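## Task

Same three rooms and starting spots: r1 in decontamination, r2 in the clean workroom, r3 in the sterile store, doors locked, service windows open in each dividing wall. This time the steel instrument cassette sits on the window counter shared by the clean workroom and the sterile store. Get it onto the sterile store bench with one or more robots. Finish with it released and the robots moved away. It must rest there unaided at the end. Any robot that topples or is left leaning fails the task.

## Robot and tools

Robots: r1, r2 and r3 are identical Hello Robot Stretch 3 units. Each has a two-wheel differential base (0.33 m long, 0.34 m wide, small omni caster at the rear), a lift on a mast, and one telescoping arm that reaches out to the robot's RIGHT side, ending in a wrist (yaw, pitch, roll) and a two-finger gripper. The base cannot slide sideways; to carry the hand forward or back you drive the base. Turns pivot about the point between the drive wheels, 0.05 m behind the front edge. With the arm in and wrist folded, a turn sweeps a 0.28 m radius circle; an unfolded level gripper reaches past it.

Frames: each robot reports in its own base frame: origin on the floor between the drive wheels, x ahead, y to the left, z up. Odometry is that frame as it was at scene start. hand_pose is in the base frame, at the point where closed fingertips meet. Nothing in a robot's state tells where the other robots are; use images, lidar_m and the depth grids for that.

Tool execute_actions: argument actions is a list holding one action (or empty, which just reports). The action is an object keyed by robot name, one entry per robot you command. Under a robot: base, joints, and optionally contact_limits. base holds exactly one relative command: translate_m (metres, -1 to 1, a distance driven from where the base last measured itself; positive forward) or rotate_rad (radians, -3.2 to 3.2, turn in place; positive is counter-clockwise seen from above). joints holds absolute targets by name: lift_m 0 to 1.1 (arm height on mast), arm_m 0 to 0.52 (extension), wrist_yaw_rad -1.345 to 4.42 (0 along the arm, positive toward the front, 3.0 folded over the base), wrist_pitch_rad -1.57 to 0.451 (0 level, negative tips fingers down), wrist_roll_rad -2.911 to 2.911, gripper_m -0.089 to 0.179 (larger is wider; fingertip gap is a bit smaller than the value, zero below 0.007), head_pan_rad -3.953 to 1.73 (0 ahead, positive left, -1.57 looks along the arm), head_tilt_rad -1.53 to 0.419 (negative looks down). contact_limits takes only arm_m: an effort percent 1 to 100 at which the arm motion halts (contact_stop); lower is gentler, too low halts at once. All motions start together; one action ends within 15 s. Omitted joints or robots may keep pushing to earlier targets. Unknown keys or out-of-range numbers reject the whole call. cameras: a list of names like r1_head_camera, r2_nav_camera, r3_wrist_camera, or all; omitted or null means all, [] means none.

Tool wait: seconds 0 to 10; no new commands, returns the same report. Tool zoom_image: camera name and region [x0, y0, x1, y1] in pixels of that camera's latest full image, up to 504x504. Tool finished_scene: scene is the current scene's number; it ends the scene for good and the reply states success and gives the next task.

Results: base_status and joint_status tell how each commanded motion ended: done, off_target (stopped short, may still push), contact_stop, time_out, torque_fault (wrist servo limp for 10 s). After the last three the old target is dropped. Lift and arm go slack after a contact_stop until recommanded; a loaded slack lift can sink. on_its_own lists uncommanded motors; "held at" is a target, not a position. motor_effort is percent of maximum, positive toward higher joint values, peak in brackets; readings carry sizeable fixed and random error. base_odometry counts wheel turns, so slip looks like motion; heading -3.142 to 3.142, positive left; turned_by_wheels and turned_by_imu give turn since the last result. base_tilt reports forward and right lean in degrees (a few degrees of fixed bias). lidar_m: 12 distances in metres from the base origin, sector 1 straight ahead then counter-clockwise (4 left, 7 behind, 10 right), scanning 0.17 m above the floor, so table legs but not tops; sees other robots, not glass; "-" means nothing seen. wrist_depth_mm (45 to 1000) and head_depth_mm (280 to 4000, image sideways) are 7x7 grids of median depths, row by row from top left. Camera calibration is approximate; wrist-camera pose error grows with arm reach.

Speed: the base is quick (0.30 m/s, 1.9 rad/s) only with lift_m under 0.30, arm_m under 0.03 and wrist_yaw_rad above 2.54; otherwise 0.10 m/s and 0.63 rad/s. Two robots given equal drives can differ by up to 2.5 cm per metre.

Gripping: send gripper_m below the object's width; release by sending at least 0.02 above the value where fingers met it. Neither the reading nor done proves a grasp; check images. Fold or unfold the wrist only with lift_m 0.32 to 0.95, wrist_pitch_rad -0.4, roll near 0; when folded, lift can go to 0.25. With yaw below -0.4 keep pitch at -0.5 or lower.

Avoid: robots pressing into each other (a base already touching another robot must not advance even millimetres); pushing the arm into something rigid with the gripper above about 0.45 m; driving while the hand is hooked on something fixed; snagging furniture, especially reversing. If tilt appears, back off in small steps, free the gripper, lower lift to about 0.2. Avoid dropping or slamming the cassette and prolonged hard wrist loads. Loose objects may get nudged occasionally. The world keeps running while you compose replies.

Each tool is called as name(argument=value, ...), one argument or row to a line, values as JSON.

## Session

execute_actions(
  actions=[],
  cameras=["r1_nav_camera","r2_nav_camera","r3_nav_camera"],
)

Scene clock: 0.00 s.
r1.base_odometry: x=+0.000 y=+0.000 heading=+0.000 (m, m, rad; r1's odometry frame)
r1.turned_by_wheels: +0.000 (rad since the last result)
r1.turned_by_imu: +0.000 (rad since the last result)
r1.base_tilt: forward=+0.4 right=-0.5 (deg)
r1.lidar_m: 2.01 3.90 0.81 1.19 1.22 1.23 0.99 0.90 0.91 1.12 1.60 1.60
r1.head_depth_mm: 1864 1859 1846 1849 1835 1847 1854 / 2007 2050 1852 - 2139 2030 2022 / 2197 2288 2072 - 2401 2269 2208 / 1910 2614 2384 2680 2608 2544 2266 / 2030 2983 2986 2971 2946 2929 2294 / 2246 3291 3508 3536 3454 3253 2270 / 2272 3648 3984 3961 - 3276 2275
r1.base_status: not commanded
r1.joint_positions: lift_m=+0.405 arm_m=+0.001 wrist_yaw_rad=+2.882 wrist_pitch_rad=-0.511 wrist_roll_rad=+0.009 gripper_m=+0.037 head_pan_rad=+0.004 head_tilt_rad=-0.014
r1.joint_status: not commanded
r1.motor_effort: left_wheel=+1 right_wheel=+0 lift_m=+31 arm_m=-1 wrist_yaw_rad=+0 wrist_pitch_rad=+5 wrist_roll_rad=+0 gripper_m=+0 head_pan_rad=+0 head_tilt_rad=+1 (%)
r1.hand_pose: x=+0.0332 y=+0.0585 z=+0.3971 quat_wxyz=(+0.267, +0.704, +0.088, +0.652) (m; r1's base frame)
r1.wrist_depth_mm: - - - - - - - / - - - - - - - / 939 - - - - - - / 811 - 849 861 859 889 890 / 690 - 727 712 757 739 745 / 603 596 - 618 649 638 636 / 528 536 - 548 533 555 561
r2.base_odometry: x=+0.000 y=+0.000 heading=+0.000 (m, m, rad; r2's odometry frame)
r2.turned_by_wheels: +0.000 (rad since the last result)
r2.turned_by_imu: +0.000 (rad since the last result)
r2.base_tilt: forward=+0.9 right=+0.0 (deg)
r2.lidar_m: 1.45 1.45 1.71 2.19 2.19 1.62 1.43 1.43 1.68 2.59 2.59 1.65
r2.head_depth_mm: 1622 1617 1626 1614 1605 1607 1601 / 1582 1555 1454 1585 1575 1543 1548 / 1532 1507 1414 - - 1484 1505 / 1487 1451 1372 - - 1457 1461 / 1442 1425 1335 - - 1411 1413 / 1404 1385 1302 - - 1378 1377 / 1359 1174 1267 - 3787 1340 1343
r2.base_status: not commanded
r2.joint_positions: lift_m=+0.367 arm_m=+0.000 wrist_yaw_rad=+2.981 wrist_pitch_rad=-0.513 wrist_roll_rad=+0.011 gripper_m=+0.037 head_pan_rad=-0.014 head_tilt_rad=+0.011
r2.joint_status: not commanded
r2.motor_effort: left_wheel=+1 right_wheel=+0 lift_m=+27 arm_m=+0 wrist_yaw_rad=+0 wrist_pitch_rad=+6 wrist_roll_rad=+0 gripper_m=+0 head_pan_rad=+0 head_tilt_rad=+2 (%)
r2.hand_pose: x=+0.0125 y=+0.0638 z=+0.3585 quat_wxyz=(+0.235, +0.700, +0.123, +0.664) (m; r2's base frame)
r2.wrist_depth_mm: - - - - - - - / - - - - - - - / - 983 978 990 951 943 920 / 792 809 798 791 755 764 745 / 669 666 - 651 669 628 633 / 569 570 - 576 - 557 546 / 498 - - - 488 483 481
r3.base_odometry: x=+0.000 y=+0.000 heading=+0.000 (m, m, rad; r3's odometry frame)
r3.turned_by_wheels: +0.000 (rad since the last result)
r3.turned_by_imu: +0.000 (rad since the last result)
r3.base_tilt: forward=-0.4 right=-0.8 (deg)
r3.lidar_m: 0.93 0.92 1.02 1.08 1.08 1.07 0.74 2.16 2.14 1.73 1.72 1.13
r3.head_depth_mm: 1044 1052 1058 1062 1070 1079 1087 / 1004 1008 1013 1018 1025 1031 1038 / 957 964 971 976 983 991 995 / 924 929 933 940 945 948 957 / 887 892 898 905 908 914 919 / 856 863 865 870 874 878 882 / 825 830 835 840 843 846 854
r3.base_status: not commanded
r3.joint_positions: lift_m=+0.302 arm_m=-0.003 wrist_yaw_rad=+2.892 wrist_pitch_rad=-0.442 wrist_roll_rad=+0.019 gripper_m=+0.037 head_pan_rad=+0.014 head_tilt_rad=-0.002
r3.joint_status: not commanded
r3.motor_effort: left_wheel=+0 right_wheel=-1 lift_m=+19 arm_m=+0 wrist_yaw_rad=+0 wrist_pitch_rad=+4 wrist_roll_rad=+0 gripper_m=-1 head_pan_rad=+0 head_tilt_rad=+2 (%)
r3.hand_pose: x=+0.0334 y=+0.0720 z=+0.3090 quat_wxyz=(+0.241, +0.710, +0.066, +0.659) (m; r3's base frame)
r3.wrist_depth_mm: - - - - - 909 742 / - - - - - 978 788 / 807 878 861 878 894 898 792 / 681 - 720 707 705 736 740 / 577 - 600 597 608 618 621 / 499 505 - 512 522 522 531 / - - - 461 449 455 460
pictures: r1_nav_camera (sideways: a quarter turn counterclockwise sets it upright), r2_nav_camera (sideways: a quarter turn counterclockwise sets it upright), r3_nav_camera (sideways: a quarter turn counterclockwise sets it upright)
camera_calibration (this result's frames):
r1_nav_camera: T_world_to_cam=[[-0.0253232, -0.0080255, 0.999647, -1.26001], [-0.0292585, -0.999533, -0.00876576, 0.0675019], [0.999251, -0.0294702, 0.0250765, -0.0813588], [0, 0, 0, 1]] pos_world=[0.0513655, 0.0549606, 1.2622]
r2_nav_camera: T_world_to_cam=[[-0.0643659, -0.0346823, 0.997324, -1.25021], [-0.0213388, -0.99912, -0.0361219, 0.0984578], [0.997698, -0.0236067, 0.0635692, -0.127801], [0, 0, 0, 1]] pos_world=[0.0491374, 0.0519941, 1.25854]
r3_nav_camera: T_world_to_cam=[[0.00426842, 0.00778696, 0.999961, -1.26018], [0.0128358, -0.999888, 0.0077316, 0.0418361], [0.999909, 0.0128023, -0.00436789, -0.0426506], [0, 0, 0, 1]] pos_world=[0.0474887, 0.0521904, 1.25962]
Images, in order (width x height): r1_nav_camera 672x504, r2_nav_camera 672x504, r3_nav_camera 672x504.

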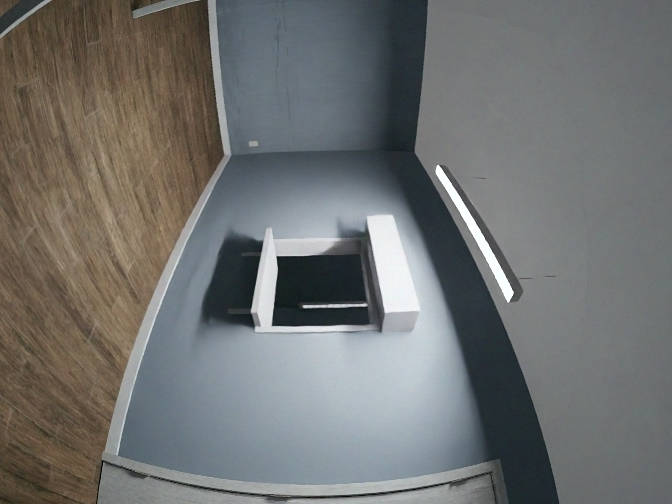

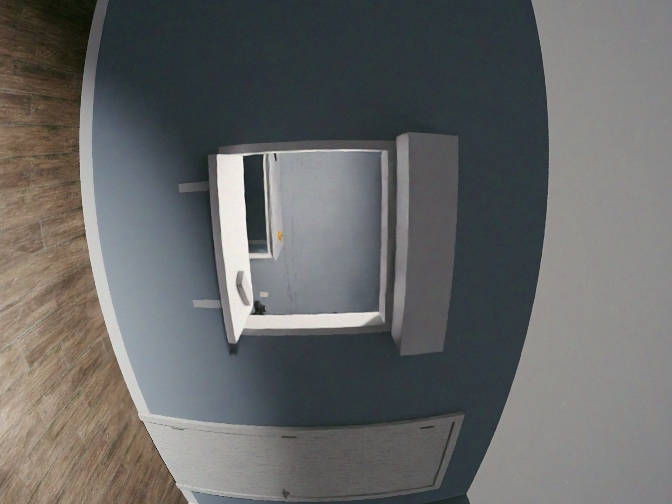

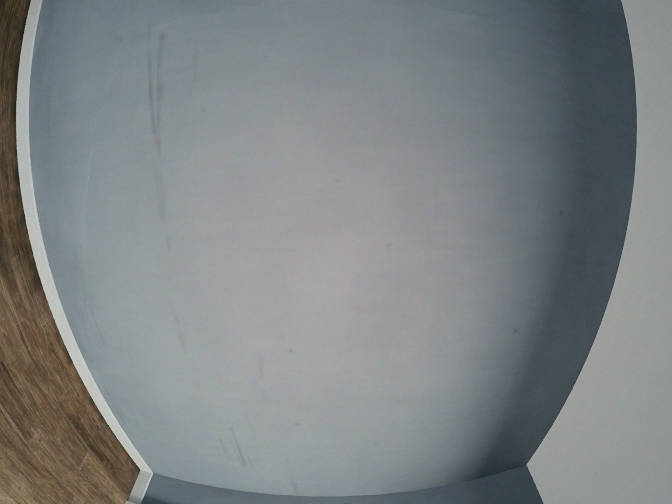

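execute_actions(
  actions=[
    {"r3":{"base":{"rotate_rad":-2.09},"joints":{"lift_m":0.28}}},
  ],
  cameras=[],
)

execute_actions(
  actions=[
    {"r3":{"base":{"translate_m":1.0}}},
  ],
  cameras=[],
)

execute_actions(
  actions=[
    {"r3":{"base":{"translate_m":0.51}}},
  ],
  cameras=[],
)

execute_actions(
  actions=[
    {"r3":{"base":{"rotate_rad":2.39},"joints":{"head_pan_rad":-1.57,"head_tilt_rad":-0.7}}},
  ],
  cameras=[],
)

execute_actions(
  actions=[
    {"r3":{"joints":{"lift_m":0.95,"wrist_pitch_rad":-0.4}}},
  ],
  cameras=["r3_head_camera","r3_nav_camera"],
)

Scene clock: 9.50 s.
r1.base_odometry: x=+0.000 y=+0.000 heading=+0.000 (m, m, rad; r1's odometry frame)
r1.turned_by_wheels: +0.000 (rad since the last result)
r1.turned_by_imu: +0.000 (rad since the last result)
r1.base_tilt: forward=+0.4 right=-0.5 (deg)
r1.lidar_m: 2.01 3.90 0.81 1.19 1.22 1.23 0.98 0.90 0.91 1.12 1.59 1.60
r1.head_depth_mm: 1873 1842 1862 1831 1847 1843 1839 / 2012 2040 1845 - 2131 2043 2016 / 2194 2291 2086 - 2374 2275 2232 / 1918 2597 2355 2656 2625 2553 2312 / 2006 2978 2958 2940 2930 2937 2302 / 2262 3346 3492 3524 3452 3240 2273 / 2275 3549 3927 - 3981 3301 2231
r1.base_status: not commanded
r1.joint_positions: lift_m=+0.405 arm_m=+0.001 wrist_yaw_rad=+2.882 wrist_pitch_rad=-0.511 wrist_roll_rad=+0.009 gripper_m=+0.037 head_pan_rad=+0.004 head_tilt_rad=-0.014
r1.joint_status: not commanded
r1.motor_effort: left_wheel=+1(0) right_wheel=+0(0) lift_m=+31(31) arm_m=-1(2) wrist_yaw_rad=+0(0) wrist_pitch_rad=+6(6) wrist_roll_rad=+0(0) gripper_m=+0(1) head_pan_rad=+0(1) head_tilt_rad=+1(1) (%)
r1.hand_pose: x=+0.0332 y=+0.0585 z=+0.3971 quat_wxyz=(+0.267, +0.704, +0.088, +0.652) (m; r1's base frame)
r1.wrist_depth_mm: - - - - - - - / - - - - - - - / 959 - - - - - - / 806 - 846 859 862 891 898 / 697 - 731 720 748 728 741 / 599 598 - 619 639 634 644 / 524 535 - 548 538 555 559
r2.base_odometry: x=+0.000 y=+0.000 heading=+0.000 (m, m, rad; r2's odometry frame)
r2.turned_by_wheels: +0.000 (rad since the last result)
r2.turned_by_imu: +0.000 (rad since the last result)
r2.base_tilt: forward=+0.8 right=+0.1 (deg)
r2.lidar_m: 1.45 1.45 1.71 2.19 2.19 1.62 1.43 1.43 1.69 2.58 2.58 1.65
r2.head_depth_mm: 1616 1617 1616 1613 1606 1609 1601 / 1575 1574 1460 1582 1573 1553 1550 / 1541 1510 1416 - - 1491 1499 / 1486 1465 1367 - - 1458 1466 / 1444 1423 1332 - - 1414 1415 / 1403 1380 1300 - - 1382 1382 / 1360 1178 1269 - 3815 1334 1342
r2.base_status: not commanded
r2.joint_positions: lift_m=+0.367 arm_m=+0.000 wrist_yaw_rad=+2.981 wrist_pitch_rad=-0.513 wrist_roll_rad=+0.011 gripper_m=+0.037 head_pan_rad=-0.014 head_tilt_rad=+0.011
r2.joint_status: not commanded
r2.motor_effort: left_wheel=+0(0) right_wheel=+0(0) lift_m=+27(26) arm_m=+0(0) wrist_yaw_rad=+1(1) wrist_pitch_rad=+6(6) wrist_roll_rad=+0(0) gripper_m=+0(0) head_pan_rad=+0(0) head_tilt_rad=+3(2) (%)
r2.hand_pose: x=+0.0125 y=+0.0638 z=+0.3585 quat_wxyz=(+0.235, +0.700, +0.123, +0.664) (m; r2's base frame)
r2.wrist_depth_mm: - - - - - - - / - - - - - - - / - - 977 970 965 941 935 / 814 797 789 780 760 753 758 / 665 670 - 643 666 638 636 / 574 569 - 572 - 550 547 / 503 - - - 490 483 477
r3.base_odometry: x=+0.000 y=+0.000 heading=-2.090 (m, m, rad; r3's odometry frame)
r3.turned_by_wheels: -2.090 (rad since the last result)
r3.turned_by_imu: -2.121 (rad since the last result)
r3.base_tilt: forward=-0.5 right=-0.7 (deg)
r3.lidar_m: 2.14 1.73 1.72 1.13 0.93 0.92 1.02 1.08 1.08 1.07 0.74 2.17
r3.head_depth_mm: 2166 3508 3968 - - 2977 2051 / 2141 3402 3683 3639 3657 3033 2072 / 2123 3048 3089 3092 3080 2919 2118 / 1884 2684 2667 2689 2707 2651 2131 / 1877 2395 2417 2527 2445 2373 2142 / 2054 2140 2177 - 2217 2115 2061 / 1901 1943 1970 - 2012 1934 1910
r3.base_status: done
r3.joint_positions: lift_m=+0.280 arm_m=-0.003 wrist_yaw_rad=+2.892 wrist_pitch_rad=-0.443 wrist_roll_rad=+0.019 gripper_m=+0.037 head_pan_rad=+0.014 head_tilt_rad=-0.002
r3.joint_status: all done
r3.motor_effort: left_wheel=+4(19) right_wheel=-4(10) lift_m=+13(14) arm_m=+0(0) wrist_yaw_rad=+0(0) wrist_pitch_rad=+4(4) wrist_roll_rad=+0(0) gripper_m=-1(1) head_pan_rad=+0(0) head_tilt_rad=+2(3) (%)
r3.hand_pose: x=+0.0334 y=+0.0719 z=+0.2874 quat_wxyz=(+0.241, +0.710, +0.066, +0.659) (m; r3's base frame)
r3.wrist_depth_mm: - - - - - - - / - - - - - - - / 772 847 822 828 865 868 887 / 646 - 673 680 699 696 710 / 546 - 579 570 580 580 584 / 485 - - 484 490 488 498 / - - - 428 428 436 437
pictures: none
No camera images: the call's "cameras" was empty. Leave "cameras" out to get every camera's image.

Scene clock: 14.53 s.
r1.base_odometry: x=+0.000 y=+0.000 heading=+0.000 (m, m, rad; r1's odometry frame)
r1.turned_by_wheels: +0.000 (rad since the last result)
r1.turned_by_imu: +0.000 (rad since the last result)
r1.base_tilt: forward=+0.3 right=-0.6 (deg)
r1.lidar_m: 2.01 3.89 0.81 1.19 1.22 1.23 0.99 0.90 0.91 1.12 1.60 1.60
r1.head_depth_mm: 1856 1860 1839 1842 1847 1850 1846 / 2017 2068 1836 - 2118 2035 2026 / 2175 2274 2088 - 2405 2282 2211 / 1925 2554 2363 2685 2577 2576 2324 / 1981 2985 2973 2945 3000 2915 2308 / 2264 3284 3494 3512 3512 3227 2286 / 2247 3549 3932 - - 3236 2264
r1.base_status: not commanded
r1.joint_positions: lift_m=+0.405 arm_m=+0.001 wrist_yaw_rad=+2.882 wrist_pitch_rad=-0.511 wrist_roll_rad=+0.009 gripper_m=+0.037 head_pan_rad=+0.004 head_tilt_rad=-0.014
r1.joint_status: not commanded
r1.motor_effort: left_wheel=+1(0) right_wheel=+0(0) lift_m=+31(31) arm_m=-1(0) wrist_yaw_rad=+0(0) wrist_pitch_rad=+6(6) wrist_roll_rad=+0(0) gripper_m=+0(0) head_pan_rad=+0(1) head_tilt_rad=+1(1) (%)
r1.hand_pose: x=+0.0332 y=+0.0585 z=+0.3971 quat_wxyz=(+0.267, +0.704, +0.088, +0.652) (m; r1's base frame)
r1.wrist_depth_mm: - - - - - - - / - - - - - - - / 953 - - - - - - / 811 - 833 845 867 886 910 / 691 - 728 734 734 744 753 / 594 597 - 620 650 632 646 / 529 544 - 550 543 559 564
r2.base_odometry: x=+0.000 y=+0.000 heading=+0.000 (m, m, rad; r2's odometry frame)
r2.turned_by_wheels: +0.000 (rad since the last result)
r2.turned_by_imu: +0.000 (rad since the last result)
r2.base_tilt: forward=+0.7 right=+0.1 (deg)
r2.lidar_m: 1.45 1.45 1.71 2.19 2.19 1.62 1.43 1.43 1.69 2.59 2.59 1.64
r2.head_depth_mm: 1631 1616 1613 1614 1597 1591 1595 / 1579 1567 1462 1579 1577 1539 1558 / 1534 1505 1408 - - 1493 1504 / 1489 1457 1371 - - 1455 1459 / 1447 1416 1331 - - 1417 1413 / 1402 1386 1303 - - 1370 1378 / 1368 1177 1263 - 3779 1325 1342
r2.base_status: not commanded
r2.joint_positions: lift_m=+0.367 arm_m=+0.000 wrist_yaw_rad=+2.981 wrist_pitch_rad=-0.513 wrist_roll_rad=+0.011 gripper_m=+0.037 head_pan_rad=-0.014 head_tilt_rad=+0.011
r2.joint_status: not commanded
r2.motor_effort: left_wheel=+0(0) right_wheel=-1(1) lift_m=+27(26) arm_m=+0(0) wrist_yaw_rad=+0(2) wrist_pitch_rad=+6(6) wrist_roll_rad=+1(0) gripper_m=-1(1) head_pan_rad=+0(0) head_tilt_rad=+2(3) (%)
r2.hand_pose: x=+0.0125 y=+0.0638 z=+0.3585 quat_wxyz=(+0.235, +0.700, +0.123, +0.664) (m; r2's base frame)
r2.wrist_depth_mm: - - - - - - - / - - - - - - - / - - 989 966 948 940 934 / 819 790 784 782 771 770 757 / 673 671 - 654 666 638 632 / 574 574 - 579 - 553 545 / 511 - - - 492 486 480
r3.base_odometry: x=-0.496 y=-0.868 heading=-2.090 (m, m, rad; r3's odometry frame)
r3.turned_by_wheels: +0.000 (rad since the last result)
r3.turned_by_imu: +0.000 (rad since the last result)
r3.base_tilt: forward=-0.5 right=-0.7 (deg)
r3.lidar_m: 1.35 1.11 1.10 1.19 1.70 1.69 1.87 1.73 0.78 1.57 1.59 2.66
r3.head_depth_mm: 2176 2754 2763 2751 2737 2641 2062 / 2128 2281 2266 2269 2268 2256 2076 / 1914 1950 1931 1925 1927 1928 1898 / 1690 1690 1677 1675 1668 1664 1666 / 1489 1494 1483 1482 1473 1440 1478 / 1333 1330 1468 - - 1294 1325 / 1209 1208 - - - 1177 1200
r3.base_status: done
r3.joint_positions: lift_m=+0.280 arm_m=-0.003 wrist_yaw_rad=+2.892 wrist_pitch_rad=-0.443 wrist_roll_rad=+0.019 gripper_m=+0.037 head_pan_rad=+0.014 head_tilt_rad=-0.002
r3.joint_status: not commanded
r3.motor_effort: left_wheel=+5(18) right_wheel=-4(8) lift_m=+13(13) arm_m=+0(1) wrist_yaw_rad=+1(0) wrist_pitch_rad=+4(4) wrist_roll_rad=+0(0) gripper_m=-1(0) head_pan_rad=+0(0) head_tilt_rad=+2(3) (%)
r3.hand_pose: x=+0.0334 y=+0.0719 z=+0.2874 quat_wxyz=(+0.241, +0.710, +0.066, +0.659) (m; r3's base frame)
r3.wrist_depth_mm: - - - - - 940 858 / - - - - - - 932 / 766 840 826 848 861 871 882 / 648 - 668 673 689 703 711 / 545 - 575 562 570 570 587 / 479 - - 486 493 495 505 / - - - 433 430 432 436
pictures: none
No camera images: the call's "cameras" was empty. Leave "cameras" out to get every camera's image.

Scene clock: 17.90 s.
r1.base_odometry: x=+0.000 y=+0.000 heading=+0.000 (m, m, rad; r1's odometry frame)
r1.turned_by_wheels: +0.000 (rad since the last result)
r1.turned_by_imu: +0.000 (rad since the last result)
r1.base_tilt: forward=+0.4 right=-0.5 (deg)
r1.lidar_m: 2.01 3.90 0.81 1.19 1.22 1.23 0.98 0.90 0.91 1.13 1.59 1.60
r1.head_depth_mm: 1857 1861 1850 1856 1836 1849 1847 / 1985 2045 1868 - 2106 2052 2039 / 2194 2308 2084 - 2392 2247 2215 / 1910 2612 2374 2682 2636 2584 2318 / 2023 3000 2973 2945 2918 2944 2300 / 2252 3356 3462 3510 3460 3258 2271 / 2248 3599 3905 3994 - 3301 2256
r1.base_status: not commanded
r1.joint_positions: lift_m=+0.405 arm_m=+0.001 wrist_yaw_rad=+2.882 wrist_pitch_rad=-0.511 wrist_roll_rad=+0.009 gripper_m=+0.037 head_pan_rad=+0.004 head_tilt_rad=-0.014
r1.joint_status: not commanded
r1.motor_effort: left_wheel=+1(1) right_wheel=+0(0) lift_m=+31(31) arm_m=+0(0) wrist_yaw_rad=+0(0) wrist_pitch_rad=+6(6) wrist_roll_rad=+0(0) gripper_m=+0(1) head_pan_rad=-1(0) head_tilt_rad=+2(1) (%)
r1.hand_pose: x=+0.0332 y=+0.0585 z=+0.3971 quat_wxyz=(+0.267, +0.704, +0.088, +0.652) (m; r1's base frame)
r1.wrist_depth_mm: - - - - - - - / - - - - - - - / 945 - - - - - - / 818 - 840 860 863 895 893 / 698 - 722 716 747 746 753 / 594 598 - 614 652 633 649 / 530 546 - 547 536 561 562
r2.base_odometry: x=+0.000 y=+0.000 heading=+0.000 (m, m, rad; r2's odometry frame)
r2.turned_by_wheels: +0.000 (rad since the last result)
r2.turned_by_imu: +0.000 (rad since the last result)
r2.base_tilt: forward=+0.7 right=+0.1 (deg)
r2.lidar_m: 1.45 1.45 1.71 2.19 2.19 1.62 1.43 1.43 1.69 2.58 2.59 1.64
r2.head_depth_mm: 1620 1618 1620 1614 1615 1606 1602 / 1577 1559 1463 1570 1581 1542 1545 / 1527 1507 1411 - - 1484 1505 / 1488 1467 1364 - - 1452 1459 / 1448 1424 1333 - - 1419 1420 / 1404 1384 1302 - - 1384 1381 / 1364 1172 1271 - 3837 1327 1341
r2.base_status: not commanded
r2.joint_positions: lift_m=+0.367 arm_m=+0.000 wrist_yaw_rad=+2.981 wrist_pitch_rad=-0.513 wrist_roll_rad=+0.011 gripper_m=+0.037 head_pan_rad=-0.014 head_tilt_rad=+0.011
r2.joint_status: not commanded
r2.motor_effort: left_wheel=+0(0) right_wheel=+0(0) lift_m=+27(27) arm_m=+0(0) wrist_yaw_rad=+2(0) wrist_pitch_rad=+6(6) wrist_roll_rad=+0(0) gripper_m=+1(1) head_pan_rad=+0(0) head_tilt_rad=+3(2) (%)
r2.hand_pose: x=+0.0125 y=+0.0638 z=+0.3585 quat_wxyz=(+0.235, +0.700, +0.123, +0.664) (m; r2's base frame)
r2.wrist_depth_mm: - - - - - - - / - - - - - - - / - - 990 981 937 922 941 / 805 802 796 784 782 742 745 / 672 656 - 659 663 638 639 / 575 578 - 582 - 551 548 / 506 - - - 490 486 480
r3.base_odometry: x=-0.749 y=-1.311 heading=-2.090 (m, m, rad; r3's odometry frame)
r3.turned_by_wheels: +0.000 (rad since the last result)
r3.turned_by_imu: +0.000 (rad since the last result)
r3.base_tilt: forward=-0.6 right=-0.7 (deg)
r3.lidar_m: 0.95 0.78 0.77 0.85 1.31 2.08 2.31 1.17 1.76 1.48 2.70 1.87
r3.head_depth_mm: 1910 1912 1907 1909 1902 1898 1852 / 1583 1581 1568 1565 1577 1563 1564 / 1347 1341 1336 1335 1329 1327 1330 / 1164 1163 1162 1162 1161 1160 1154 / 1034 1029 1030 1027 1028 1027 1000 / 925 922 930 934 947 946 771 / 838 836 - - - 1028 742
r3.base_status: done
r3.joint_positions: lift_m=+0.280 arm_m=-0.003 wrist_yaw_rad=+2.892 wrist_pitch_rad=-0.443 wrist_roll_rad=+0.019 gripper_m=+0.037 head_pan_rad=+0.014 head_tilt_rad=-0.002
r3.joint_status: not commanded
r3.motor_effort: left_wheel=+4(18) right_wheel=-5(7) lift_m=+12(13) arm_m=-1(0) wrist_yaw_rad=+1(2) wrist_pitch_rad=+4(4) wrist_roll_rad=+0(0) gripper_m=+0(1) head_pan_rad=+0(0) head_tilt_rad=+3(2) (%)
r3.hand_pose: x=+0.0334 y=+0.0719 z=+0.2873 quat_wxyz=(+0.241, +0.710, +0.066, +0.659) (m; r3's base frame)
r3.wrist_depth_mm: - - 965 857 771 683 625 / - - - 918 818 728 646 / 768 835 837 846 835 759 705 / 645 - 674 689 689 708 707 / 542 - 568 561 564 581 583 / 479 - - 482 497 494 503 / - - - 433 428 437 435
pictures: none
No camera images: the call's "cameras" was empty. Leave "cameras" out to get every camera's image.

Scene clock: 20.70 s.
r1.base_odometry: x=+0.000 y=+0.000 heading=+0.000 (m, m, rad; r1's odometry frame)
r1.turned_by_wheels: +0.000 (rad since the last result)
r1.turned_by_imu: +0.000 (rad since the last result)
r1.base_tilt: forward=+0.4 right=-0.6 (deg)
r1.lidar_m: 2.01 3.90 0.81 1.19 1.22 1.23 0.98 0.90 0.91 1.12 1.59 1.60
r1.head_depth_mm: 1854 1863 1847 1845 1838 1828 1831 / 2012 2050 1872 - 2117 2048 2013 / 2198 2265 2083 - 2375 2265 2215 / 1912 2574 2370 2674 2632 2539 2306 / 2023 3023 2995 2968 2991 2903 2297 / 2251 3323 3507 3500 3514 3275 2286 / 2249 3598 3918 - 3974 3277 2268
r1.base_status: not commanded
r1.joint_positions: lift_m=+0.405 arm_m=+0.001 wrist_yaw_rad=+2.882 wrist_pitch_rad=-0.511 wrist_roll_rad=+0.009 gripper_m=+0.037 head_pan_rad=+0.004 head_tilt_rad=-0.014
r1.joint_status: not commanded
r1.motor_effort: left_wheel=+0(1) right_wheel=+0(0) lift_m=+31(31) arm_m=-1(0) wrist_yaw_rad=+0(0) wrist_pitch_rad=+6(6) wrist_roll_rad=+0(0) gripper_m=+0(0) head_pan_rad=+0(0) head_tilt_rad=+1(2) (%)
r1.hand_pose: x=+0.0332 y=+0.0585 z=+0.3971 quat_wxyz=(+0.267, +0.704, +0.088, +0.652) (m; r1's base frame)
r1.wrist_depth_mm: - - - - - - - / - - - - - - - / 954 - - - - - - / 804 - 826 855 863 874 890 / 688 - 732 719 750 738 747 / 597 599 - 619 644 633 642 / 530 542 - 544 537 565 560
r2.base_odometry: x=+0.000 y=+0.000 heading=+0.000 (m, m, rad; r2's odometry frame)
r2.turned_by_wheels: +0.000 (rad since the last result)
r2.turned_by_imu: +0.000 (rad since the last result)
r2.base_tilt: forward=+0.9 right=+0.2 (deg)
r2.lidar_m: 1.45 1.45 1.71 2.19 2.19 1.62 1.43 1.43 1.69 2.58 2.58 1.65
r2.head_depth_mm: 1629 1618 1628 1620 1606 1602 1597 / 1577 1570 1459 1574 1578 1535 1549 / 1535 1510 1408 - - 1489 1497 / 1489 1468 1369 - - 1458 1461 / 1434 1417 1332 - - 1415 1419 / 1405 1382 1304 - - 1378 1376 / 1364 1175 1270 - 3785 1329 1344
r2.base_status: not commanded
r2.joint_positions: lift_m=+0.367 arm_m=+0.000 wrist_yaw_rad=+2.981 wrist_pitch_rad=-0.513 wrist_roll_rad=+0.011 gripper_m=+0.037 head_pan_rad=-0.014 head_tilt_rad=+0.011
r2.joint_status: not commanded
r2.motor_effort: left_wheel=+0(0) right_wheel=+0(0) lift_m=+27(27) arm_m=+0(0) wrist_yaw_rad=+1(1) wrist_pitch_rad=+6(6) wrist_roll_rad=+0(0) gripper_m=+0(0) head_pan_rad=+0(0) head_tilt_rad=+3(2) (%)
r2.hand_pose: x=+0.0125 y=+0.0638 z=+0.3585 quat_wxyz=(+0.235, +0.700, +0.123, +0.664) (m; r2's base frame)
r2.wrist_depth_mm: - - - - - - - / - - - - - - - / - - - 960 962 927 920 / 807 796 784 781 770 771 753 / 672 668 - 654 664 644 630 / 574 568 - 582 - 548 543 / 510 - - - 487 485 482
r3.base_odometry: x=-0.749 y=-1.311 heading=+0.300 (m, m, rad; r3's odometry frame)
r3.turned_by_wheels: +2.390 (rad since the last result)
r3.turned_by_imu: +2.426 (rad since the last result)
r3.base_tilt: forward=-0.4 right=-0.7 (deg)
r3.lidar_m: 2.09 2.13 1.17 1.75 1.49 1.48 2.68 1.16 0.82 0.77 0.79 1.04
r3.head_depth_mm: 3473 3310 787 1031 1264 1330 1160 / 3322 2335 792 1021 1246 1343 1168 / 3340 2287 802 1007 1228 1349 1172 / 3352 3393 806 994 1205 1349 1172 / 3298 3455 812 978 1184 1350 1177 / 3302 3477 817 969 1174 1339 1183 / 3230 825 811 959 1151 1335 1186
r3.base_status: done
r3.joint_positions: lift_m=+0.280 arm_m=-0.003 wrist_yaw_rad=+2.892 wrist_pitch_rad=-0.443 wrist_roll_rad=+0.019 gripper_m=+0.037 head_pan_rad=-1.563 head_tilt_rad=-0.692
r3.joint_status: all done
r3.motor_effort: left_wheel=-5(14) right_wheel=+3(13) lift_m=+13(13) arm_m=-1(1) wrist_yaw_rad=+0(0) wrist_pitch_rad=+4(4) wrist_roll_rad=+0(0) gripper_m=-1(1) head_pan_rad=-2(34) head_tilt_rad=-5(49) (%)
r3.hand_pose: x=+0.0334 y=+0.0718 z=+0.2873 quat_wxyz=(+0.241, +0.710, +0.066, +0.659) (m; r3's base frame)
r3.wrist_depth_mm: - - - - - - - / - - - - - - - / 763 851 833 838 877 858 900 / 647 - 678 679 676 697 716 / 551 - 580 561 573 577 593 / 488 - - 490 488 497 496 / - - - 428 427 436 436
pictures: none
No camera images: the call's "cameras" was empty. Leave "cameras" out to get every camera's image.

Scene clock: 27.63 s.
r1.base_odometry: x=+0.000 y=+0.000 heading=+0.000 (m, m, rad; r1's odometry frame)
r1.turned_by_wheels: +0.000 (rad since the last result)
r1.turned_by_imu: +0.000 (rad since the last result)
r1.base_tilt: forward=+0.4 right=-0.5 (deg)
r1.lidar_m: 2.01 3.90 0.81 1.19 1.22 1.23 0.98 0.90 0.91 1.13 1.59 1.60
r1.head_depth_mm: 1835 1832 1834 1848 1834 1847 1851 / 1996 2050 1853 - 2127 2019 2028 / 2178 2293 2078 - 2369 2247 2191 / 1900 2600 2371 2671 2615 2546 2298 / 1997 3043 2993 2957 2930 2881 2307 / 2261 3303 3527 3514 3401 3235 2257 / 2267 3634 3966 3913 - 3283 2270
r1.base_status: not commanded
r1.joint_positions: lift_m=+0.405 arm_m=+0.001 wrist_yaw_rad=+2.882 wrist_pitch_rad=-0.511 wrist_roll_rad=+0.009 gripper_m=+0.037 head_pan_rad=+0.004 head_tilt_rad=-0.014
r1.joint_status: not commanded
r1.motor_effort: left_wheel=+1(0) right_wheel=+0(0) lift_m=+31(31) arm_m=+0(1) wrist_yaw_rad=+0(0) wrist_pitch_rad=+6(6) wrist_roll_rad=+0(0) gripper_m=+0(1) head_pan_rad=-1(0) head_tilt_rad=+1(1) (%)
r1.hand_pose: x=+0.0332 y=+0.0585 z=+0.3971 quat_wxyz=(+0.267, +0.704, +0.088, +0.652) (m; r1's base frame)
r1.wrist_depth_mm: - - - - - - - / - - - - - - - / 961 - - - - - - / 808 - 844 855 862 881 898 / 688 - 735 721 758 747 751 / 603 594 - 616 645 638 644 / 530 542 - 551 537 556 559
r2.base_odometry: x=+0.000 y=+0.000 heading=+0.000 (m, m, rad; r2's odometry frame)
r2.turned_by_wheels: +0.000 (rad since the last result)
r2.turned_by_imu: +0.001 (rad since the last result)
r2.base_tilt: forward=+0.7 right=+0.1 (deg)
r2.lidar_m: 1.45 1.45 1.71 2.19 2.19 1.62 1.43 1.43 1.69 2.58 2.58 1.65
r2.head_depth_mm: 1626 1616 1617 1609 1611 1596 1593 / 1579 1559 1449 1582 1581 1544 1548 / 1534 1509 1410 - - 1488 1504 / 1486 1465 1374 - - 1459 1454 / 1447 1428 1341 - - 1407 1420 / 1406 1379 1305 - - 1377 1386 / 1357 1173 1273 - 3806 1332 1340
r2.base_status: not commanded
r2.joint_positions: lift_m=+0.367 arm_m=+0.000 wrist_yaw_rad=+2.981 wrist_pitch_rad=-0.513 wrist_roll_rad=+0.011 gripper_m=+0.037 head_pan_rad=-0.014 head_tilt_rad=+0.011
r2.joint_status: not commanded
r2.motor_effort: left_wheel=+0(0) right_wheel=+0(0) lift_m=+27(27) arm_m=+0(0) wrist_yaw_rad=+1(1) wrist_pitch_rad=+6(6) wrist_roll_rad=+0(1) gripper_m=+0(0) head_pan_rad=+0(0) head_tilt_rad=+2(2) (%)
r2.hand_pose: x=+0.0125 y=+0.0638 z=+0.3585 quat_wxyz=(+0.235, +0.700, +0.123, +0.664) (m; r2's base frame)
r2.wrist_depth_mm: - - - - - - - / - - - - - - - / - - 980 968 955 944 917 / 822 806 781 771 761 760 754 / 678 665 - 664 668 642 640 / 574 573 - 573 - 546 541 / 506 - - - 487 479 480
r3.base_odometry: x=-0.749 y=-1.311 heading=+0.300 (m, m, rad; r3's odometry frame)
r3.turned_by_wheels: +0.000 (rad since the last result)
r3.turned_by_imu: +0.001 (rad since the last result)
r3.base_tilt: forward=-0.5 right=-0.7 (deg)
r3.lidar_m: 2.09 2.14 1.18 1.75 1.49 1.49 2.68 1.16 0.82 0.77 0.79 1.04
r3.head_depth_mm: 3465 3315 788 970 - 1278 1157 / 3327 2355 793 1019 - - 1162 / 3353 2284 801 1005 - - - / 3367 3415 806 996 - - 1199 / 3304 3445 811 980 - 1295 1180 / 3320 3531 814 971 1168 1329 1185 / 3231 826 810 958 1150 1344 1186
r3.base_status: not commanded
r3.joint_positions: lift_m=+0.950 arm_m=-0.003 wrist_yaw_rad=+2.892 wrist_pitch_rad=-0.422 wrist_roll_rad=+0.019 gripper_m=+0.037 head_pan_rad=-1.563 head_tilt_rad=-0.692
r3.joint_status: all done
r3.motor_effort: left_wheel=-5(4) right_wheel=+3(3) lift_m=+23(24) arm_m=-1(1) wrist_yaw_rad=+1(0) wrist_pitch_rad=+6(8) wrist_roll_rad=+0(0) gripper_m=-1(0) head_pan_rad=-2(2) head_tilt_rad=-5(5) (%)
r3.hand_pose: x=+0.0340 y=+0.0745 z=+0.9614 quat_wxyz=(+0.234, +0.710, +0.059, +0.661) (m; r3's base frame)
r3.wrist_depth_mm: - - - - - - - / - - - - - - - / - - - - - - - / - - - - - - - / - - - - - - - / - - - - - - - / - - - - - - -
pictures: r3_head_camera (sideways: a quarter turn clockwise sets it upright), r3_nav_camera (sideways: a quarter turn counterclockwise sets it upright)
camera_calibration (this result's frames):
r3_head_camera: T_world_to_cam=[[0.0478005, 0.663548, -0.746605, 0.994454], [0.998857, -0.0312372, 0.0361885, -0.0564456], [0.000690926, -0.747481, -0.664282, 0.8253], [0, 0, 0, 1]] pos_world=[0.00827548, -0.0447346, 1.29274]
r3_nav_camera: T_world_to_cam=[[0.0126589, -0.639545, 0.768649, -0.958265], [-0.999906, -0.0120768, 0.00641908, 0.0497292], [0.00517754, -0.768659, -0.639638, 0.790168], [0, 0, 0, 1]] pos_world=[0.057764, -0.00488367, 1.24167]
Images, in order (width x height): r3_head_camera 896x504, r3_nav_camera 672x504.

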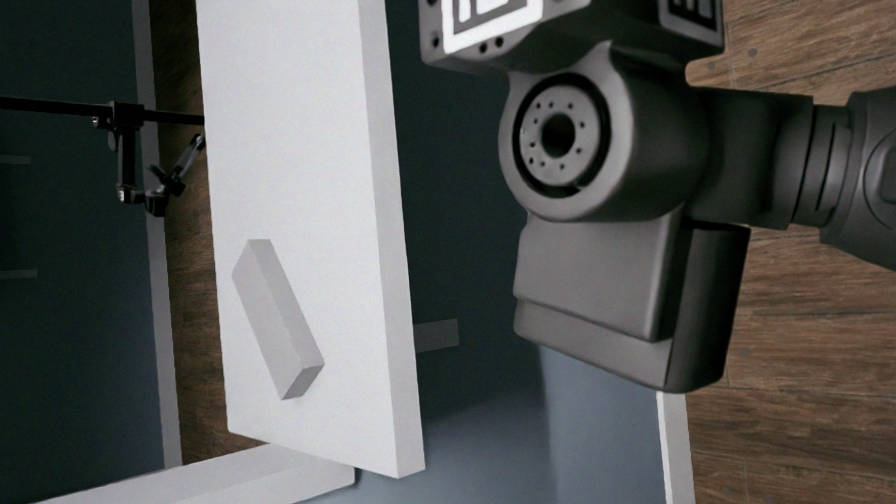

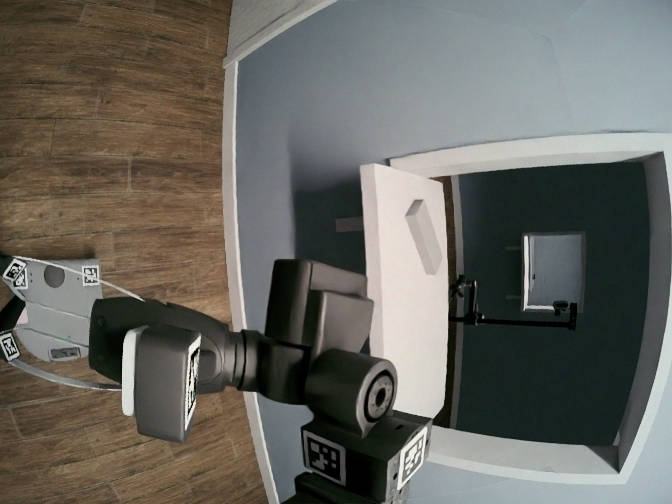

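execute_actions(
  actions=[
    {"r3":{"base":{"rotate_rad":-0.28},"joints":{"wrist_yaw_rad":0,"gripper_m":0.17}}},
  ],
  cameras=[],
)

execute_actions(
  actions=[
    {"r3":{"base":{"translate_m":0.51},"joints":{"wrist_pitch_rad":-0.5,"lift_m":1.0}}},
  ],
  cameras=[],
)

execute_actions(
  actions=[
    {"r3":{"joints":{"wrist_yaw_rad":-0.62,"arm_m":0.48,"head_pan_rad":-1.8}}},
  ],
  cameras=["r3_head_camera","r3_wrist_camera"],
)

Scene clock: 43.47 s.
r1.base_odometry: x=+0.000 y=+0.000 heading=+0.000 (m, m, rad; r1's odometry frame)
r1.turned_by_wheels: +0.000 (rad since the last result)
r1.turned_by_imu: +0.000 (rad since the last result)
r1.base_tilt: forward=+0.4 right=-0.5 (deg)
r1.lidar_m: 2.01 3.89 0.81 1.19 1.22 1.23 0.98 0.90 0.91 1.12 1.59 1.60
r1.head_depth_mm: 1856 1869 1856 1833 1855 1840 1837 / 1998 2040 1839 - 2108 2033 2020 / 2177 2293 2090 - 2423 2244 2235 / 1914 2582 2370 2642 2632 2571 2305 / 1996 2988 2980 2984 2970 2887 2288 / 2259 3310 3482 3470 3549 3255 2273 / 2278 3578 3928 3936 - 3263 2248
r1.base_status: not commanded
r1.joint_positions: lift_m=+0.405 arm_m=+0.001 wrist_yaw_rad=+2.882 wrist_pitch_rad=-0.511 wrist_roll_rad=+0.009 gripper_m=+0.037 head_pan_rad=+0.004 head_tilt_rad=-0.014
r1.joint_status: not commanded
r1.motor_effort: left_wheel=+1(1) right_wheel=+0(0) lift_m=+31(31) arm_m=-1(0) wrist_yaw_rad=-1(0) wrist_pitch_rad=+6(6) wrist_roll_rad=+0(0) gripper_m=+0(1) head_pan_rad=+0(1) head_tilt_rad=+1(1) (%)
r1.hand_pose: x=+0.0332 y=+0.0585 z=+0.3971 quat_wxyz=(+0.267, +0.704, +0.088, +0.652) (m; r1's base frame)
r1.wrist_depth_mm: - - - - - - - / - - - - - - - / 951 - - - - - - / 804 - 830 851 852 877 896 / 686 - 735 708 741 732 749 / 604 594 - 617 645 636 646 / 530 538 - 550 535 556 565
r2.base_odometry: x=+0.000 y=+0.000 heading=+0.000 (m, m, rad; r2's odometry frame)
r2.turned_by_wheels: +0.000 (rad since the last result)
r2.turned_by_imu: +0.000 (rad since the last result)
r2.base_tilt: forward=+0.8 right=+0.1 (deg)
r2.lidar_m: 1.45 1.45 1.71 2.20 2.19 1.62 1.43 1.43 1.68 2.58 2.58 1.64
r2.head_depth_mm: 1632 1619 1619 1614 1600 1606 1598 / 1578 1562 1458 1581 1578 1541 1538 / 1527 1503 1413 - - 1489 1502 / 1491 1464 1378 - - 1457 1462 / 1443 1418 1333 - - 1418 1420 / 1403 1379 1307 - - 1384 1380 / 1371 1175 1269 - 3835 1333 1340
r2.base_status: not commanded
r2.joint_positions: lift_m=+0.367 arm_m=+0.000 wrist_yaw_rad=+2.981 wrist_pitch_rad=-0.513 wrist_roll_rad=+0.011 gripper_m=+0.037 head_pan_rad=-0.014 head_tilt_rad=+0.011
r2.joint_status: not commanded
r2.motor_effort: left_wheel=+0(0) right_wheel=+0(0) lift_m=+27(26) arm_m=+0(0) wrist_yaw_rad=+1(0) wrist_pitch_rad=+6(6) wrist_roll_rad=+0(0) gripper_m=-1(0) head_pan_rad=+0(0) head_tilt_rad=+2(2) (%)
r2.hand_pose: x=+0.0125 y=+0.0638 z=+0.3585 quat_wxyz=(+0.235, +0.700, +0.123, +0.664) (m; r2's base frame)
r2.wrist_depth_mm: - - - - - - - / - - - - - - - / - 987 986 957 947 935 915 / 821 802 803 771 757 767 751 / 671 658 - 652 665 648 632 / 581 576 - 574 - 559 540 / 509 - - - 488 485 483
r3.base_odometry: x=-0.749 y=-1.311 heading=+0.020 (m, m, rad; r3's odometry frame)
r3.turned_by_wheels: -0.280 (rad since the last result)
r3.turned_by_imu: -0.284 (rad since the last result)
r3.base_tilt: forward=-0.4 right=-0.7 (deg)
r3.lidar_m: 1.34 2.09 2.32 1.17 1.76 1.49 2.69 1.80 0.94 0.78 0.77 0.86
r3.head_depth_mm: 841 929 888 1177 - - - / 3857 1034 857 1151 - - 1122 / 3744 1098 830 1048 - - 1127 / 3600 3407 806 1014 1231 1343 1178 / 3419 2363 815 980 1205 1332 1180 / 3323 2329 822 943 1119 1301 1186 / 3221 3410 801 896 1056 1270 1185
r3.base_status: done
r3.joint_positions: lift_m=+0.950 arm_m=-0.003 wrist_yaw_rad=+0.002 wrist_pitch_rad=-0.422 wrist_roll_rad=+0.019 gripper_m=+0.170 head_pan_rad=-1.563 head_tilt_rad=-0.692
r3.joint_status: all done
r3.motor_effort: left_wheel=+5(12) right_wheel=-5(8) lift_m=+23(23) arm_m=-1(1) wrist_yaw_rad=-2(4) wrist_pitch_rad=+6(6) wrist_roll_rad=+0(0) gripper_m=-1(96) head_pan_rad=-2(2) head_tilt_rad=-5(6) (%)
r3.hand_pose: x=-0.0211 y=-0.3663 z=+0.9614 quat_wxyz=(+0.685, +0.148, -0.697, -0.149) (m; r3's base frame)
r3.wrist_depth_mm: - - - - - 664 716 / 533 540 600 621 646 690 805 / 442 446 450 488 524 797 892 / 395 583 655 732 812 932 - / 590 667 730 816 918 - - / - 733 824 920 - - - / 741 831 967 - - - -
pictures: none
No camera images: the call's "cameras" was empty. Leave "cameras" out to get every camera's image.

Scene clock: 49.53 s.
r1.base_odometry: x=+0.000 y=+0.000 heading=+0.000 (m, m, rad; r1's odometry frame)
r1.turned_by_wheels: +0.000 (rad since the last result)
r1.turned_by_imu: +0.000 (rad since the last result)
r1.base_tilt: forward=+0.4 right=-0.5 (deg)
r1.lidar_m: 2.01 3.89 0.81 1.19 1.22 1.23 0.98 0.90 0.91 1.12 1.59 1.60
r1.head_depth_mm: 1844 1851 1851 1853 1840 1828 1845 / 2004 2052 1854 - 2109 2020 2029 / 2196 2269 2100 - 2398 2280 2192 / 1939 2588 2394 2660 2646 2543 2309 / 2001 3009 2994 2980 2976 2929 2273 / 2234 3321 3457 3472 3519 3233 2278 / 2270 3657 - 3961 3992 3359 2274
r1.base_status: not commanded
r1.joint_positions: lift_m=+0.405 arm_m=+0.001 wrist_yaw_rad=+2.882 wrist_pitch_rad=-0.511 wrist_roll_rad=+0.009 gripper_m=+0.037 head_pan_rad=+0.004 head_tilt_rad=-0.014
r1.joint_status: not commanded
r1.motor_effort: left_wheel=+0(1) right_wheel=+0(0) lift_m=+31(31) arm_m=+0(1) wrist_yaw_rad=+0(0) wrist_pitch_rad=+6(6) wrist_roll_rad=+0(0) gripper_m=+0(1) head_pan_rad=+0(0) head_tilt_rad=+1(1) (%)
r1.hand_pose: x=+0.0332 y=+0.0585 z=+0.3971 quat_wxyz=(+0.267, +0.704, +0.088, +0.652) (m; r1's base frame)
r1.wrist_depth_mm: - - - - - - - / - - - - - - - / 950 - - - - - - / 808 - 839 843 859 884 905 / 690 - 727 724 754 734 744 / 602 597 - 616 647 634 634 / 527 544 - 548 538 556 564
r2.base_odometry: x=+0.000 y=+0.000 heading=+0.000 (m, m, rad; r2's odometry frame)
r2.turned_by_wheels: +0.000 (rad since the last result)
r2.turned_by_imu: +0.000 (rad since the last result)
r2.base_tilt: forward=+0.6 right=+0.0 (deg)
r2.lidar_m: 1.45 1.45 1.71 2.19 2.20 1.62 1.43 1.43 1.69 2.58 2.59 1.65
r2.head_depth_mm: 1624 1630 1607 1608 1612 1604 1586 / 1572 1562 1457 1584 1576 1549 1553 / 1526 1498 1413 - - 1486 1507 / 1485 1463 1379 - - 1455 1458 / 1441 1420 1335 - - 1412 1411 / 1396 1385 1300 - - 1377 1374 / 1362 1174 1266 - 3730 1327 1350
r2.base_status: not commanded
r2.joint_positions: lift_m=+0.367 arm_m=+0.000 wrist_yaw_rad=+2.981 wrist_pitch_rad=-0.513 wrist_roll_rad=+0.011 gripper_m=+0.037 head_pan_rad=-0.014 head_tilt_rad=+0.011
r2.joint_status: not commanded
r2.motor_effort: left_wheel=+0(0) right_wheel=+0(1) lift_m=+27(27) arm_m=+0(0) wrist_yaw_rad=+1(1) wrist_pitch_rad=+6(6) wrist_roll_rad=+0(0) gripper_m=+0(1) head_pan_rad=+0(0) head_tilt_rad=+3(2) (%)
r2.hand_pose: x=+0.0125 y=+0.0638 z=+0.3585 quat_wxyz=(+0.235, +0.700, +0.123, +0.664) (m; r2's base frame)
r2.wrist_depth_mm: - - - - - - - / - - - - - - - / - - 995 964 959 948 942 / 811 814 787 776 774 757 753 / 664 672 - 653 664 638 632 / 577 572 - 577 - 549 552 / 503 - - - 484 486 482
r3.base_odometry: x=-0.239 y=-1.301 heading=+0.021 (m, m, rad; r3's odometry frame)
r3.turned_by_wheels: +0.000 (rad since the last result)
r3.turned_by_imu: +0.000 (rad since the last result)
r3.base_tilt: forward=-0.5 right=-0.7 (deg)
r3.lidar_m: 1.04 1.60 1.78 2.23 2.02 1.95 3.18 1.40 0.74 0.61 0.60 0.67
r3.head_depth_mm: 3864 3288 807 - - - 1138 / 3704 3354 768 - - - 1136 / 2152 2305 831 - - - 1149 / 528 601 678 809 1006 1228 1175 / 514 577 658 748 927 1132 1179 / 495 555 631 727 860 1053 1176 / 479 534 603 692 810 981 1147
r3.base_status: done
r3.joint_positions: lift_m=+1.000 arm_m=-0.003 wrist_yaw_rad=+0.002 wrist_pitch_rad=-0.512 wrist_roll_rad=+0.019 gripper_m=+0.170 head_pan_rad=-1.563 head_tilt_rad=-0.692
r3.joint_status: all done
r3.motor_effort: left_wheel=+4(13) right_wheel=-4(6) lift_m=+23(24) arm_m=-1(1) wrist_yaw_rad=-3(4) wrist_pitch_rad=+3(3) wrist_roll_rad=+0(0) gripper_m=-1(0) head_pan_rad=-2(2) head_tilt_rad=-5(4) (%)
r3.hand_pose: x=-0.0212 y=-0.3540 z=+0.9918 quat_wxyz=(+0.678, +0.178, -0.690, -0.181) (m; r3's base frame)
r3.wrist_depth_mm: 312 329 354 378 - - 854 / 338 363 391 414 541 595 623 / 365 395 433 465 472 485 491 / 406 438 484 529 406 429 809 / 438 496 546 613 709 816 - / - 577 635 740 880 - - / 582 660 760 898 - - -
pictures: none
No camera images: the call's "cameras" was empty. Leave "cameras" out to get every camera's image.

Scene clock: 58.73 s.
r1.base_odometry: x=+0.000 y=+0.000 heading=+0.000 (m, m, rad; r1's odometry frame)
r1.turned_by_wheels: +0.000 (rad since the last result)
r1.turned_by_imu: +0.000 (rad since the last result)
r1.base_tilt: forward=+0.4 right=-0.4 (deg)
r1.lidar_m: 2.00 3.89 0.81 1.19 1.22 1.23 0.98 0.90 0.91 1.12 1.59 1.60
r1.head_depth_mm: 1861 1848 1843 1856 1845 1828 1832 / 2009 2048 1856 - 2157 2038 2011 / 2191 2289 2069 - 2399 2255 2222 / 1932 2598 2356 2684 2628 2597 2318 / 2008 2954 2953 2938 2937 2858 2303 / 2206 3310 3490 3443 3446 3197 2271 / 2290 3613 - 3987 - 3252 2237
r1.base_status: not commanded
r1.joint_positions: lift_m=+0.405 arm_m=+0.001 wrist_yaw_rad=+2.882 wrist_pitch_rad=-0.511 wrist_roll_rad=+0.009 gripper_m=+0.037 head_pan_rad=+0.004 head_tilt_rad=-0.014
r1.joint_status: not commanded
r1.motor_effort: left_wheel=+1(1) right_wheel=+0(0) lift_m=+31(31) arm_m=+0(0) wrist_yaw_rad=+0(0) wrist_pitch_rad=+6(6) wrist_roll_rad=+0(0) gripper_m=-1(1) head_pan_rad=-1(0) head_tilt_rad=+1(1) (%)
r1.hand_pose: x=+0.0332 y=+0.0585 z=+0.3971 quat_wxyz=(+0.267, +0.704, +0.088, +0.652) (m; r1's base frame)
r1.wrist_depth_mm: - - - - - - - / - - - - - - - / 957 - - - - - - / 822 - 841 863 880 875 893 / 688 - 723 710 753 743 751 / 599 606 - 616 644 636 635 / 527 544 - 548 538 559 559
r2.base_odometry: x=+0.000 y=+0.000 heading=+0.000 (m, m, rad; r2's odometry frame)
r2.turned_by_wheels: +0.000 (rad since the last result)
r2.turned_by_imu: +0.001 (rad since the last result)
r2.base_tilt: forward=+0.8 right=+0.0 (deg)
r2.lidar_m: 1.45 1.45 1.71 2.19 2.19 1.62 1.43 1.43 1.69 2.58 2.59 1.65
r2.head_depth_mm: 1627 1632 1622 1616 1609 1603 1596 / 1570 1553 1451 1570 1579 1535 1541 / 1520 1507 1409 - - 1497 1498 / 1481 1468 1367 - - 1466 1461 / 1447 1413 1342 - - 1405 1406 / 1397 1381 1303 - - 1374 1380 / 1365 1174 1270 - 3777 1333 1341
r2.base_status: not commanded
r2.joint_positions: lift_m=+0.367 arm_m=+0.000 wrist_yaw_rad=+2.981 wrist_pitch_rad=-0.513 wrist_roll_rad=+0.011 gripper_m=+0.037 head_pan_rad=-0.014 head_tilt_rad=+0.011
r2.joint_status: not commanded
r2.motor_effort: left_wheel=+0(1) right_wheel=-1(0) lift_m=+26(27) arm_m=+0(0) wrist_yaw_rad=+1(1) wrist_pitch_rad=+6(6) wrist_roll_rad=+0(0) gripper_m=-1(0) head_pan_rad=+0(0) head_tilt_rad=+3(2) (%)
r2.hand_pose: x=+0.0125 y=+0.0638 z=+0.3585 quat_wxyz=(+0.235, +0.700, +0.123, +0.664) (m; r2's base frame)
r2.wrist_depth_mm: - - - - - - - / - - - - - - - / 999 993 981 961 941 935 925 / 825 814 782 786 760 763 732 / 667 661 - 651 661 642 631 / 575 567 - 573 - 552 547 / 499 - - - 486 483 481
r3.base_odometry: x=-0.239 y=-1.301 heading=+0.020 (m, m, rad; r3's odometry frame)
r3.turned_by_wheels: +0.000 (rad since the last result)
r3.turned_by_imu: -0.343 (rad since the last result)
r3.base_tilt: forward=-0.4 right=-0.7 (deg)
r3.lidar_m: 0.78 1.60 1.67 2.07 1.24 1.91 1.88 3.10 1.09 0.70 0.64 0.65
r3.head_depth_mm: 1490 - - 1826 1554 1325 1155 / 1217 - 1780 1840 1566 1338 1161 / 1016 - 1380 1669 1574 1343 1167 / - 993 904 1341 1501 1349 1174 / - 1047 835 1127 1300 1349 1180 / - 1007 810 962 1099 1252 1183 / 3858 3453 792 670 948 1066 1144
r3.base_status: not commanded
r3.joint_positions: lift_m=+1.000 arm_m=+0.480 wrist_yaw_rad=-0.620 wrist_pitch_rad=-0.518 wrist_roll_rad=+0.014 gripper_m=+0.170 head_pan_rad=-1.797 head_tilt_rad=-0.697
r3.joint_status: all done
r3.motor_effort: left_wheel=-1(100) right_wheel=+0(100) lift_m=+19(28) arm_m=+0(13) wrist_yaw_rad=+0(11) wrist_pitch_rad=+5(68) wrist_roll_rad=+3(77) gripper_m=-1(10) head_pan_rad=-1(15) head_tilt_rad=-1(5) (%)
r3.hand_pose: x=-0.1439 y=-0.7965 z=+0.9909 quat_wxyz=(+0.591, -0.038, -0.710, -0.381) (m; r3's base frame)
r3.wrist_depth_mm: - - - 537 - - - / - - 574 551 - - - / - 448 459 460 500 - - / 370 374 380 385 - - - / 326 324 324 329 - - - / - 279 285 289 - - - / 249 250 253 256 - - -
pictures: r3_head_camera (sideways: a quarter turn clockwise sets it upright), r3_wrist_camera
camera_calibration (this result's frames):
r3_head_camera: T_world_to_cam=[[0.201119, 0.638501, -0.742878, 0.98866], [0.964417, -0.261928, 0.0359697, -0.0559505], [-0.171614, -0.723678, -0.66846, 0.831785], [0, 0, 0, 1]] pos_world=[-0.0021329, -0.0439714, 1.29248]
r3_wrist_camera: T_world_to_cam=[[-0.812832, 0.582099, 0.021567, 0.316886], [0.376109, 0.552743, -0.743651, 1.25336], [-0.4448, -0.596352, -0.66822, 0.286351], [0, 0, 0, 1]] pos_world=[-0.0864575, -0.706481, 1.11658]
Images, in order (width x height): r3_head_camera 896x504, r3_wrist_camera 644x364.

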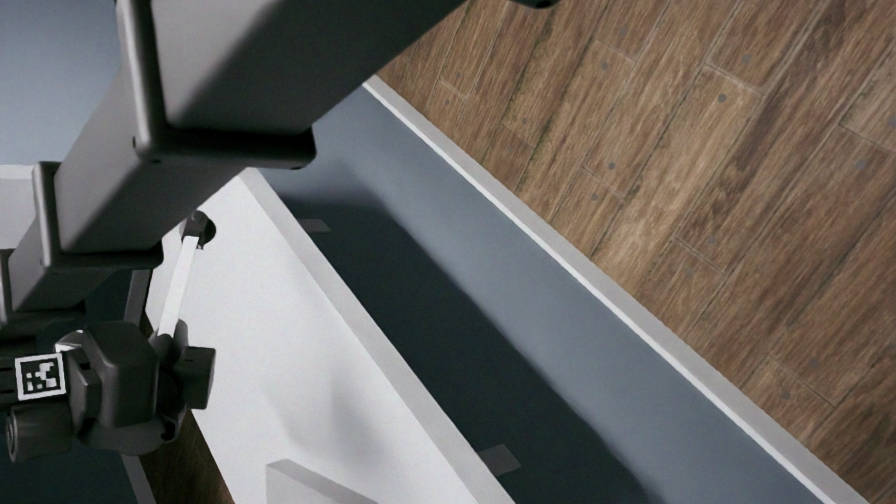

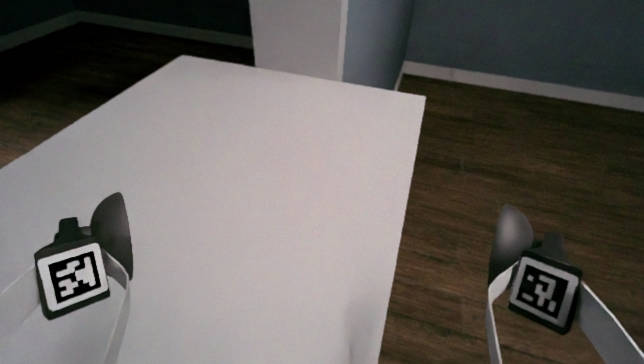

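Scraped the wall and base spun. Retract and look.

execute_actions(
  actions=[
    {"r3":{"joints":{"arm_m":0.05,"wrist_yaw_rad":-0.3,"head_pan_rad":-1.45}}},
  ],
  cameras=["r3_head_camera","r3_wrist_camera"],
)

Scene clock: 65.53 s.
r1.base_odometry: x=+0.000 y=+0.000 heading=+0.000 (m, m, rad; r1's odometry frame)
r1.turned_by_wheels: +0.000 (rad since the last result)
r1.turned_by_imu: +0.000 (rad since the last result)
r1.base_tilt: forward=+0.4 right=-0.6 (deg)
r1.lidar_m: 2.01 3.88 0.81 1.19 1.22 1.23 0.98 0.90 0.91 1.13 1.59 1.60
r1.head_depth_mm: 1856 1862 1834 1847 1849 1843 1833 / 2030 2042 1878 - 2090 2052 2007 / 2208 2283 2087 - 2369 2279 2177 / 1941 2642 2359 2678 2643 2550 2310 / 2030 3008 2989 2929 2917 2929 2309 / 2238 3304 3508 3446 3461 3266 2280 / 2261 3552 3958 - - 3302 2243
r1.base_status: not commanded
r1.joint_positions: lift_m=+0.405 arm_m=+0.001 wrist_yaw_rad=+2.882 wrist_pitch_rad=-0.511 wrist_roll_rad=+0.009 gripper_m=+0.037 head_pan_rad=+0.004 head_tilt_rad=-0.014
r1.joint_status: not commanded
r1.motor_effort: left_wheel=+0(0) right_wheel=+0(0) lift_m=+31(31) arm_m=-1(1) wrist_yaw_rad=-1(1) wrist_pitch_rad=+6(6) wrist_roll_rad=+0(0) gripper_m=-1(0) head_pan_rad=+0(0) head_tilt_rad=+2(1) (%)
r1.hand_pose: x=+0.0332 y=+0.0585 z=+0.3971 quat_wxyz=(+0.267, +0.704, +0.088, +0.652) (m; r1's base frame)
r1.wrist_depth_mm: - - - - - - - / - - - - - - - / 945 - - - - - - / 816 - 849 847 868 874 888 / 679 - 723 726 739 737 747 / 600 596 - 624 646 633 637 / 533 539 - 551 543 555 559
r2.base_odometry: x=+0.000 y=+0.000 heading=+0.000 (m, m, rad; r2's odometry frame)
r2.turned_by_wheels: +0.000 (rad since the last result)
r2.turned_by_imu: +0.001 (rad since the last result)
r2.base_tilt: forward=+0.8 right=+0.0 (deg)
r2.lidar_m: 1.45 1.45 1.71 2.20 2.19 1.62 1.43 1.43 1.69 2.58 2.59 1.64
r2.head_depth_mm: 1629 1625 1612 1613 1612 1602 1587 / 1575 1564 1452 1589 1572 1542 1549 / 1519 1503 1395 - - 1490 1504 / 1484 1468 1367 - - 1442 1460 / 1440 1420 1328 - - 1415 1418 / 1397 1381 1305 - - 1378 1378 / 1364 1174 1267 - 3841 1330 1343
r2.base_status: not commanded
r2.joint_positions: lift_m=+0.367 arm_m=+0.000 wrist_yaw_rad=+2.981 wrist_pitch_rad=-0.513 wrist_roll_rad=+0.011 gripper_m=+0.037 head_pan_rad=-0.014 head_tilt_rad=+0.011
r2.joint_status: not commanded
r2.motor_effort: left_wheel=+1(0) right_wheel=-1(1) lift_m=+27(27) arm_m=+0(0) wrist_yaw_rad=+1(1) wrist_pitch_rad=+6(6) wrist_roll_rad=+0(1) gripper_m=+0(0) head_pan_rad=+0(0) head_tilt_rad=+3(3) (%)
r2.hand_pose: x=+0.0125 y=+0.0638 z=+0.3585 quat_wxyz=(+0.235, +0.700, +0.123, +0.664) (m; r2's base frame)
r2.wrist_depth_mm: - - - - - - - / - - - - - - - / - 981 982 957 958 938 926 / 807 794 777 787 769 767 754 / 682 666 - 640 662 645 627 / 581 575 - 578 - 551 542 / 506 - - - 488 487 483
r3.base_odometry: x=-0.239 y=-1.301 heading=+0.020 (m, m, rad; r3's odometry frame)
r3.turned_by_wheels: +0.000 (rad since the last result)
r3.turned_by_imu: +0.001 (rad since the last result)
r3.base_tilt: forward=-0.6 right=-0.8 (deg)
r3.lidar_m: 0.78 1.60 1.67 2.07 1.24 1.91 1.89 3.11 1.09 0.70 0.64 0.64
r3.head_depth_mm: 3486 1085 - - - 1330 1158 / 3849 1077 - - - 1338 1161 / - 1080 796 1082 1337 1339 1169 / 3936 3365 798 969 1163 1318 1172 / 3619 3226 774 699 1039 1255 1174 / 3344 3106 754 807 942 1126 1180 / 543 590 658 747 854 1014 1144
r3.base_status: not commanded
r3.joint_positions: lift_m=+1.000 arm_m=+0.050 wrist_yaw_rad=-0.301 wrist_pitch_rad=-0.518 wrist_roll_rad=+0.014 gripper_m=+0.170 head_pan_rad=-1.457 head_tilt_rad=-0.697
r3.joint_status: all done
r3.motor_effort: left_wheel=-1(1) right_wheel=+1(0) lift_m=+19(19) arm_m=-3(2) wrist_yaw_rad=+2(3) wrist_pitch_rad=+5(5) wrist_roll_rad=+3(3) gripper_m=-1(1) head_pan_rad=+2(19) head_tilt_rad=-1(1) (%)
r3.hand_pose: x=-0.0840 y=-0.3965 z=+0.9909 quat_wxyz=(+0.644, +0.075, -0.707, -0.282) (m; r3's base frame)
r3.wrist_depth_mm: - - 760 781 - - - / 553 543 566 610 - - - / 410 450 474 928 - - - / 373 383 693 - - - - / 329 607 793 - - - - / - 648 892 - - - - / 527 694 - - - - -
pictures: r3_head_camera (sideways: a quarter turn clockwise sets it upright), r3_wrist_camera
camera_calibration (this result's frames):
r3_head_camera: T_world_to_cam=[[-0.0233422, 0.66902, -0.742878, 0.990029], [0.996556, 0.0747106, 0.0359697, -0.0561466], [0.0795653, -0.73948, -0.66846, 0.830253], [0, 0, 0, 1]] pos_world=[0.0130033, -0.0441997, 1.29248]
r3_wrist_camera: T_world_to_cam=[[-0.954353, 0.297902, 0.0215672, 0.00823615], [0.183843, 0.642794, -0.743651, 1.02933], [-0.235398, -0.705741, -0.66822, 0.525715], [0, 0, 0, 1]] pos_world=[-0.057622, -0.293081, 1.11658]
Images, in order (width x height): r3_head_camera 896x504, r3_wrist_camera 644x364.

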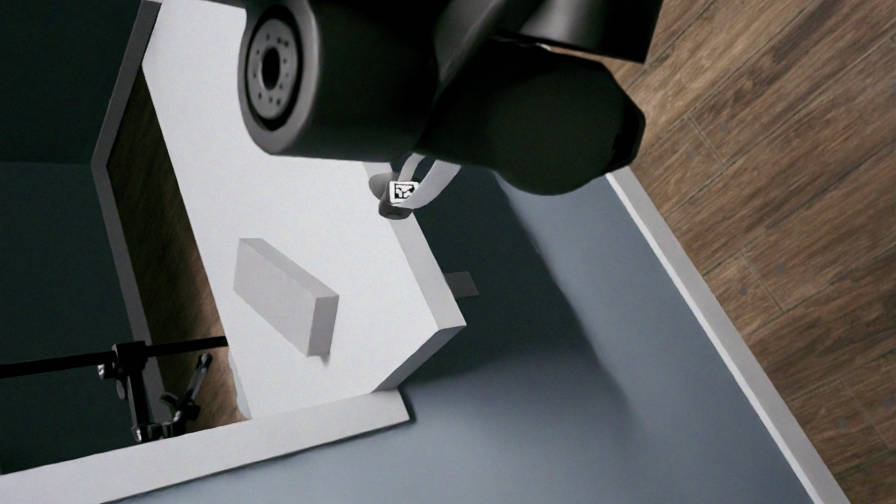

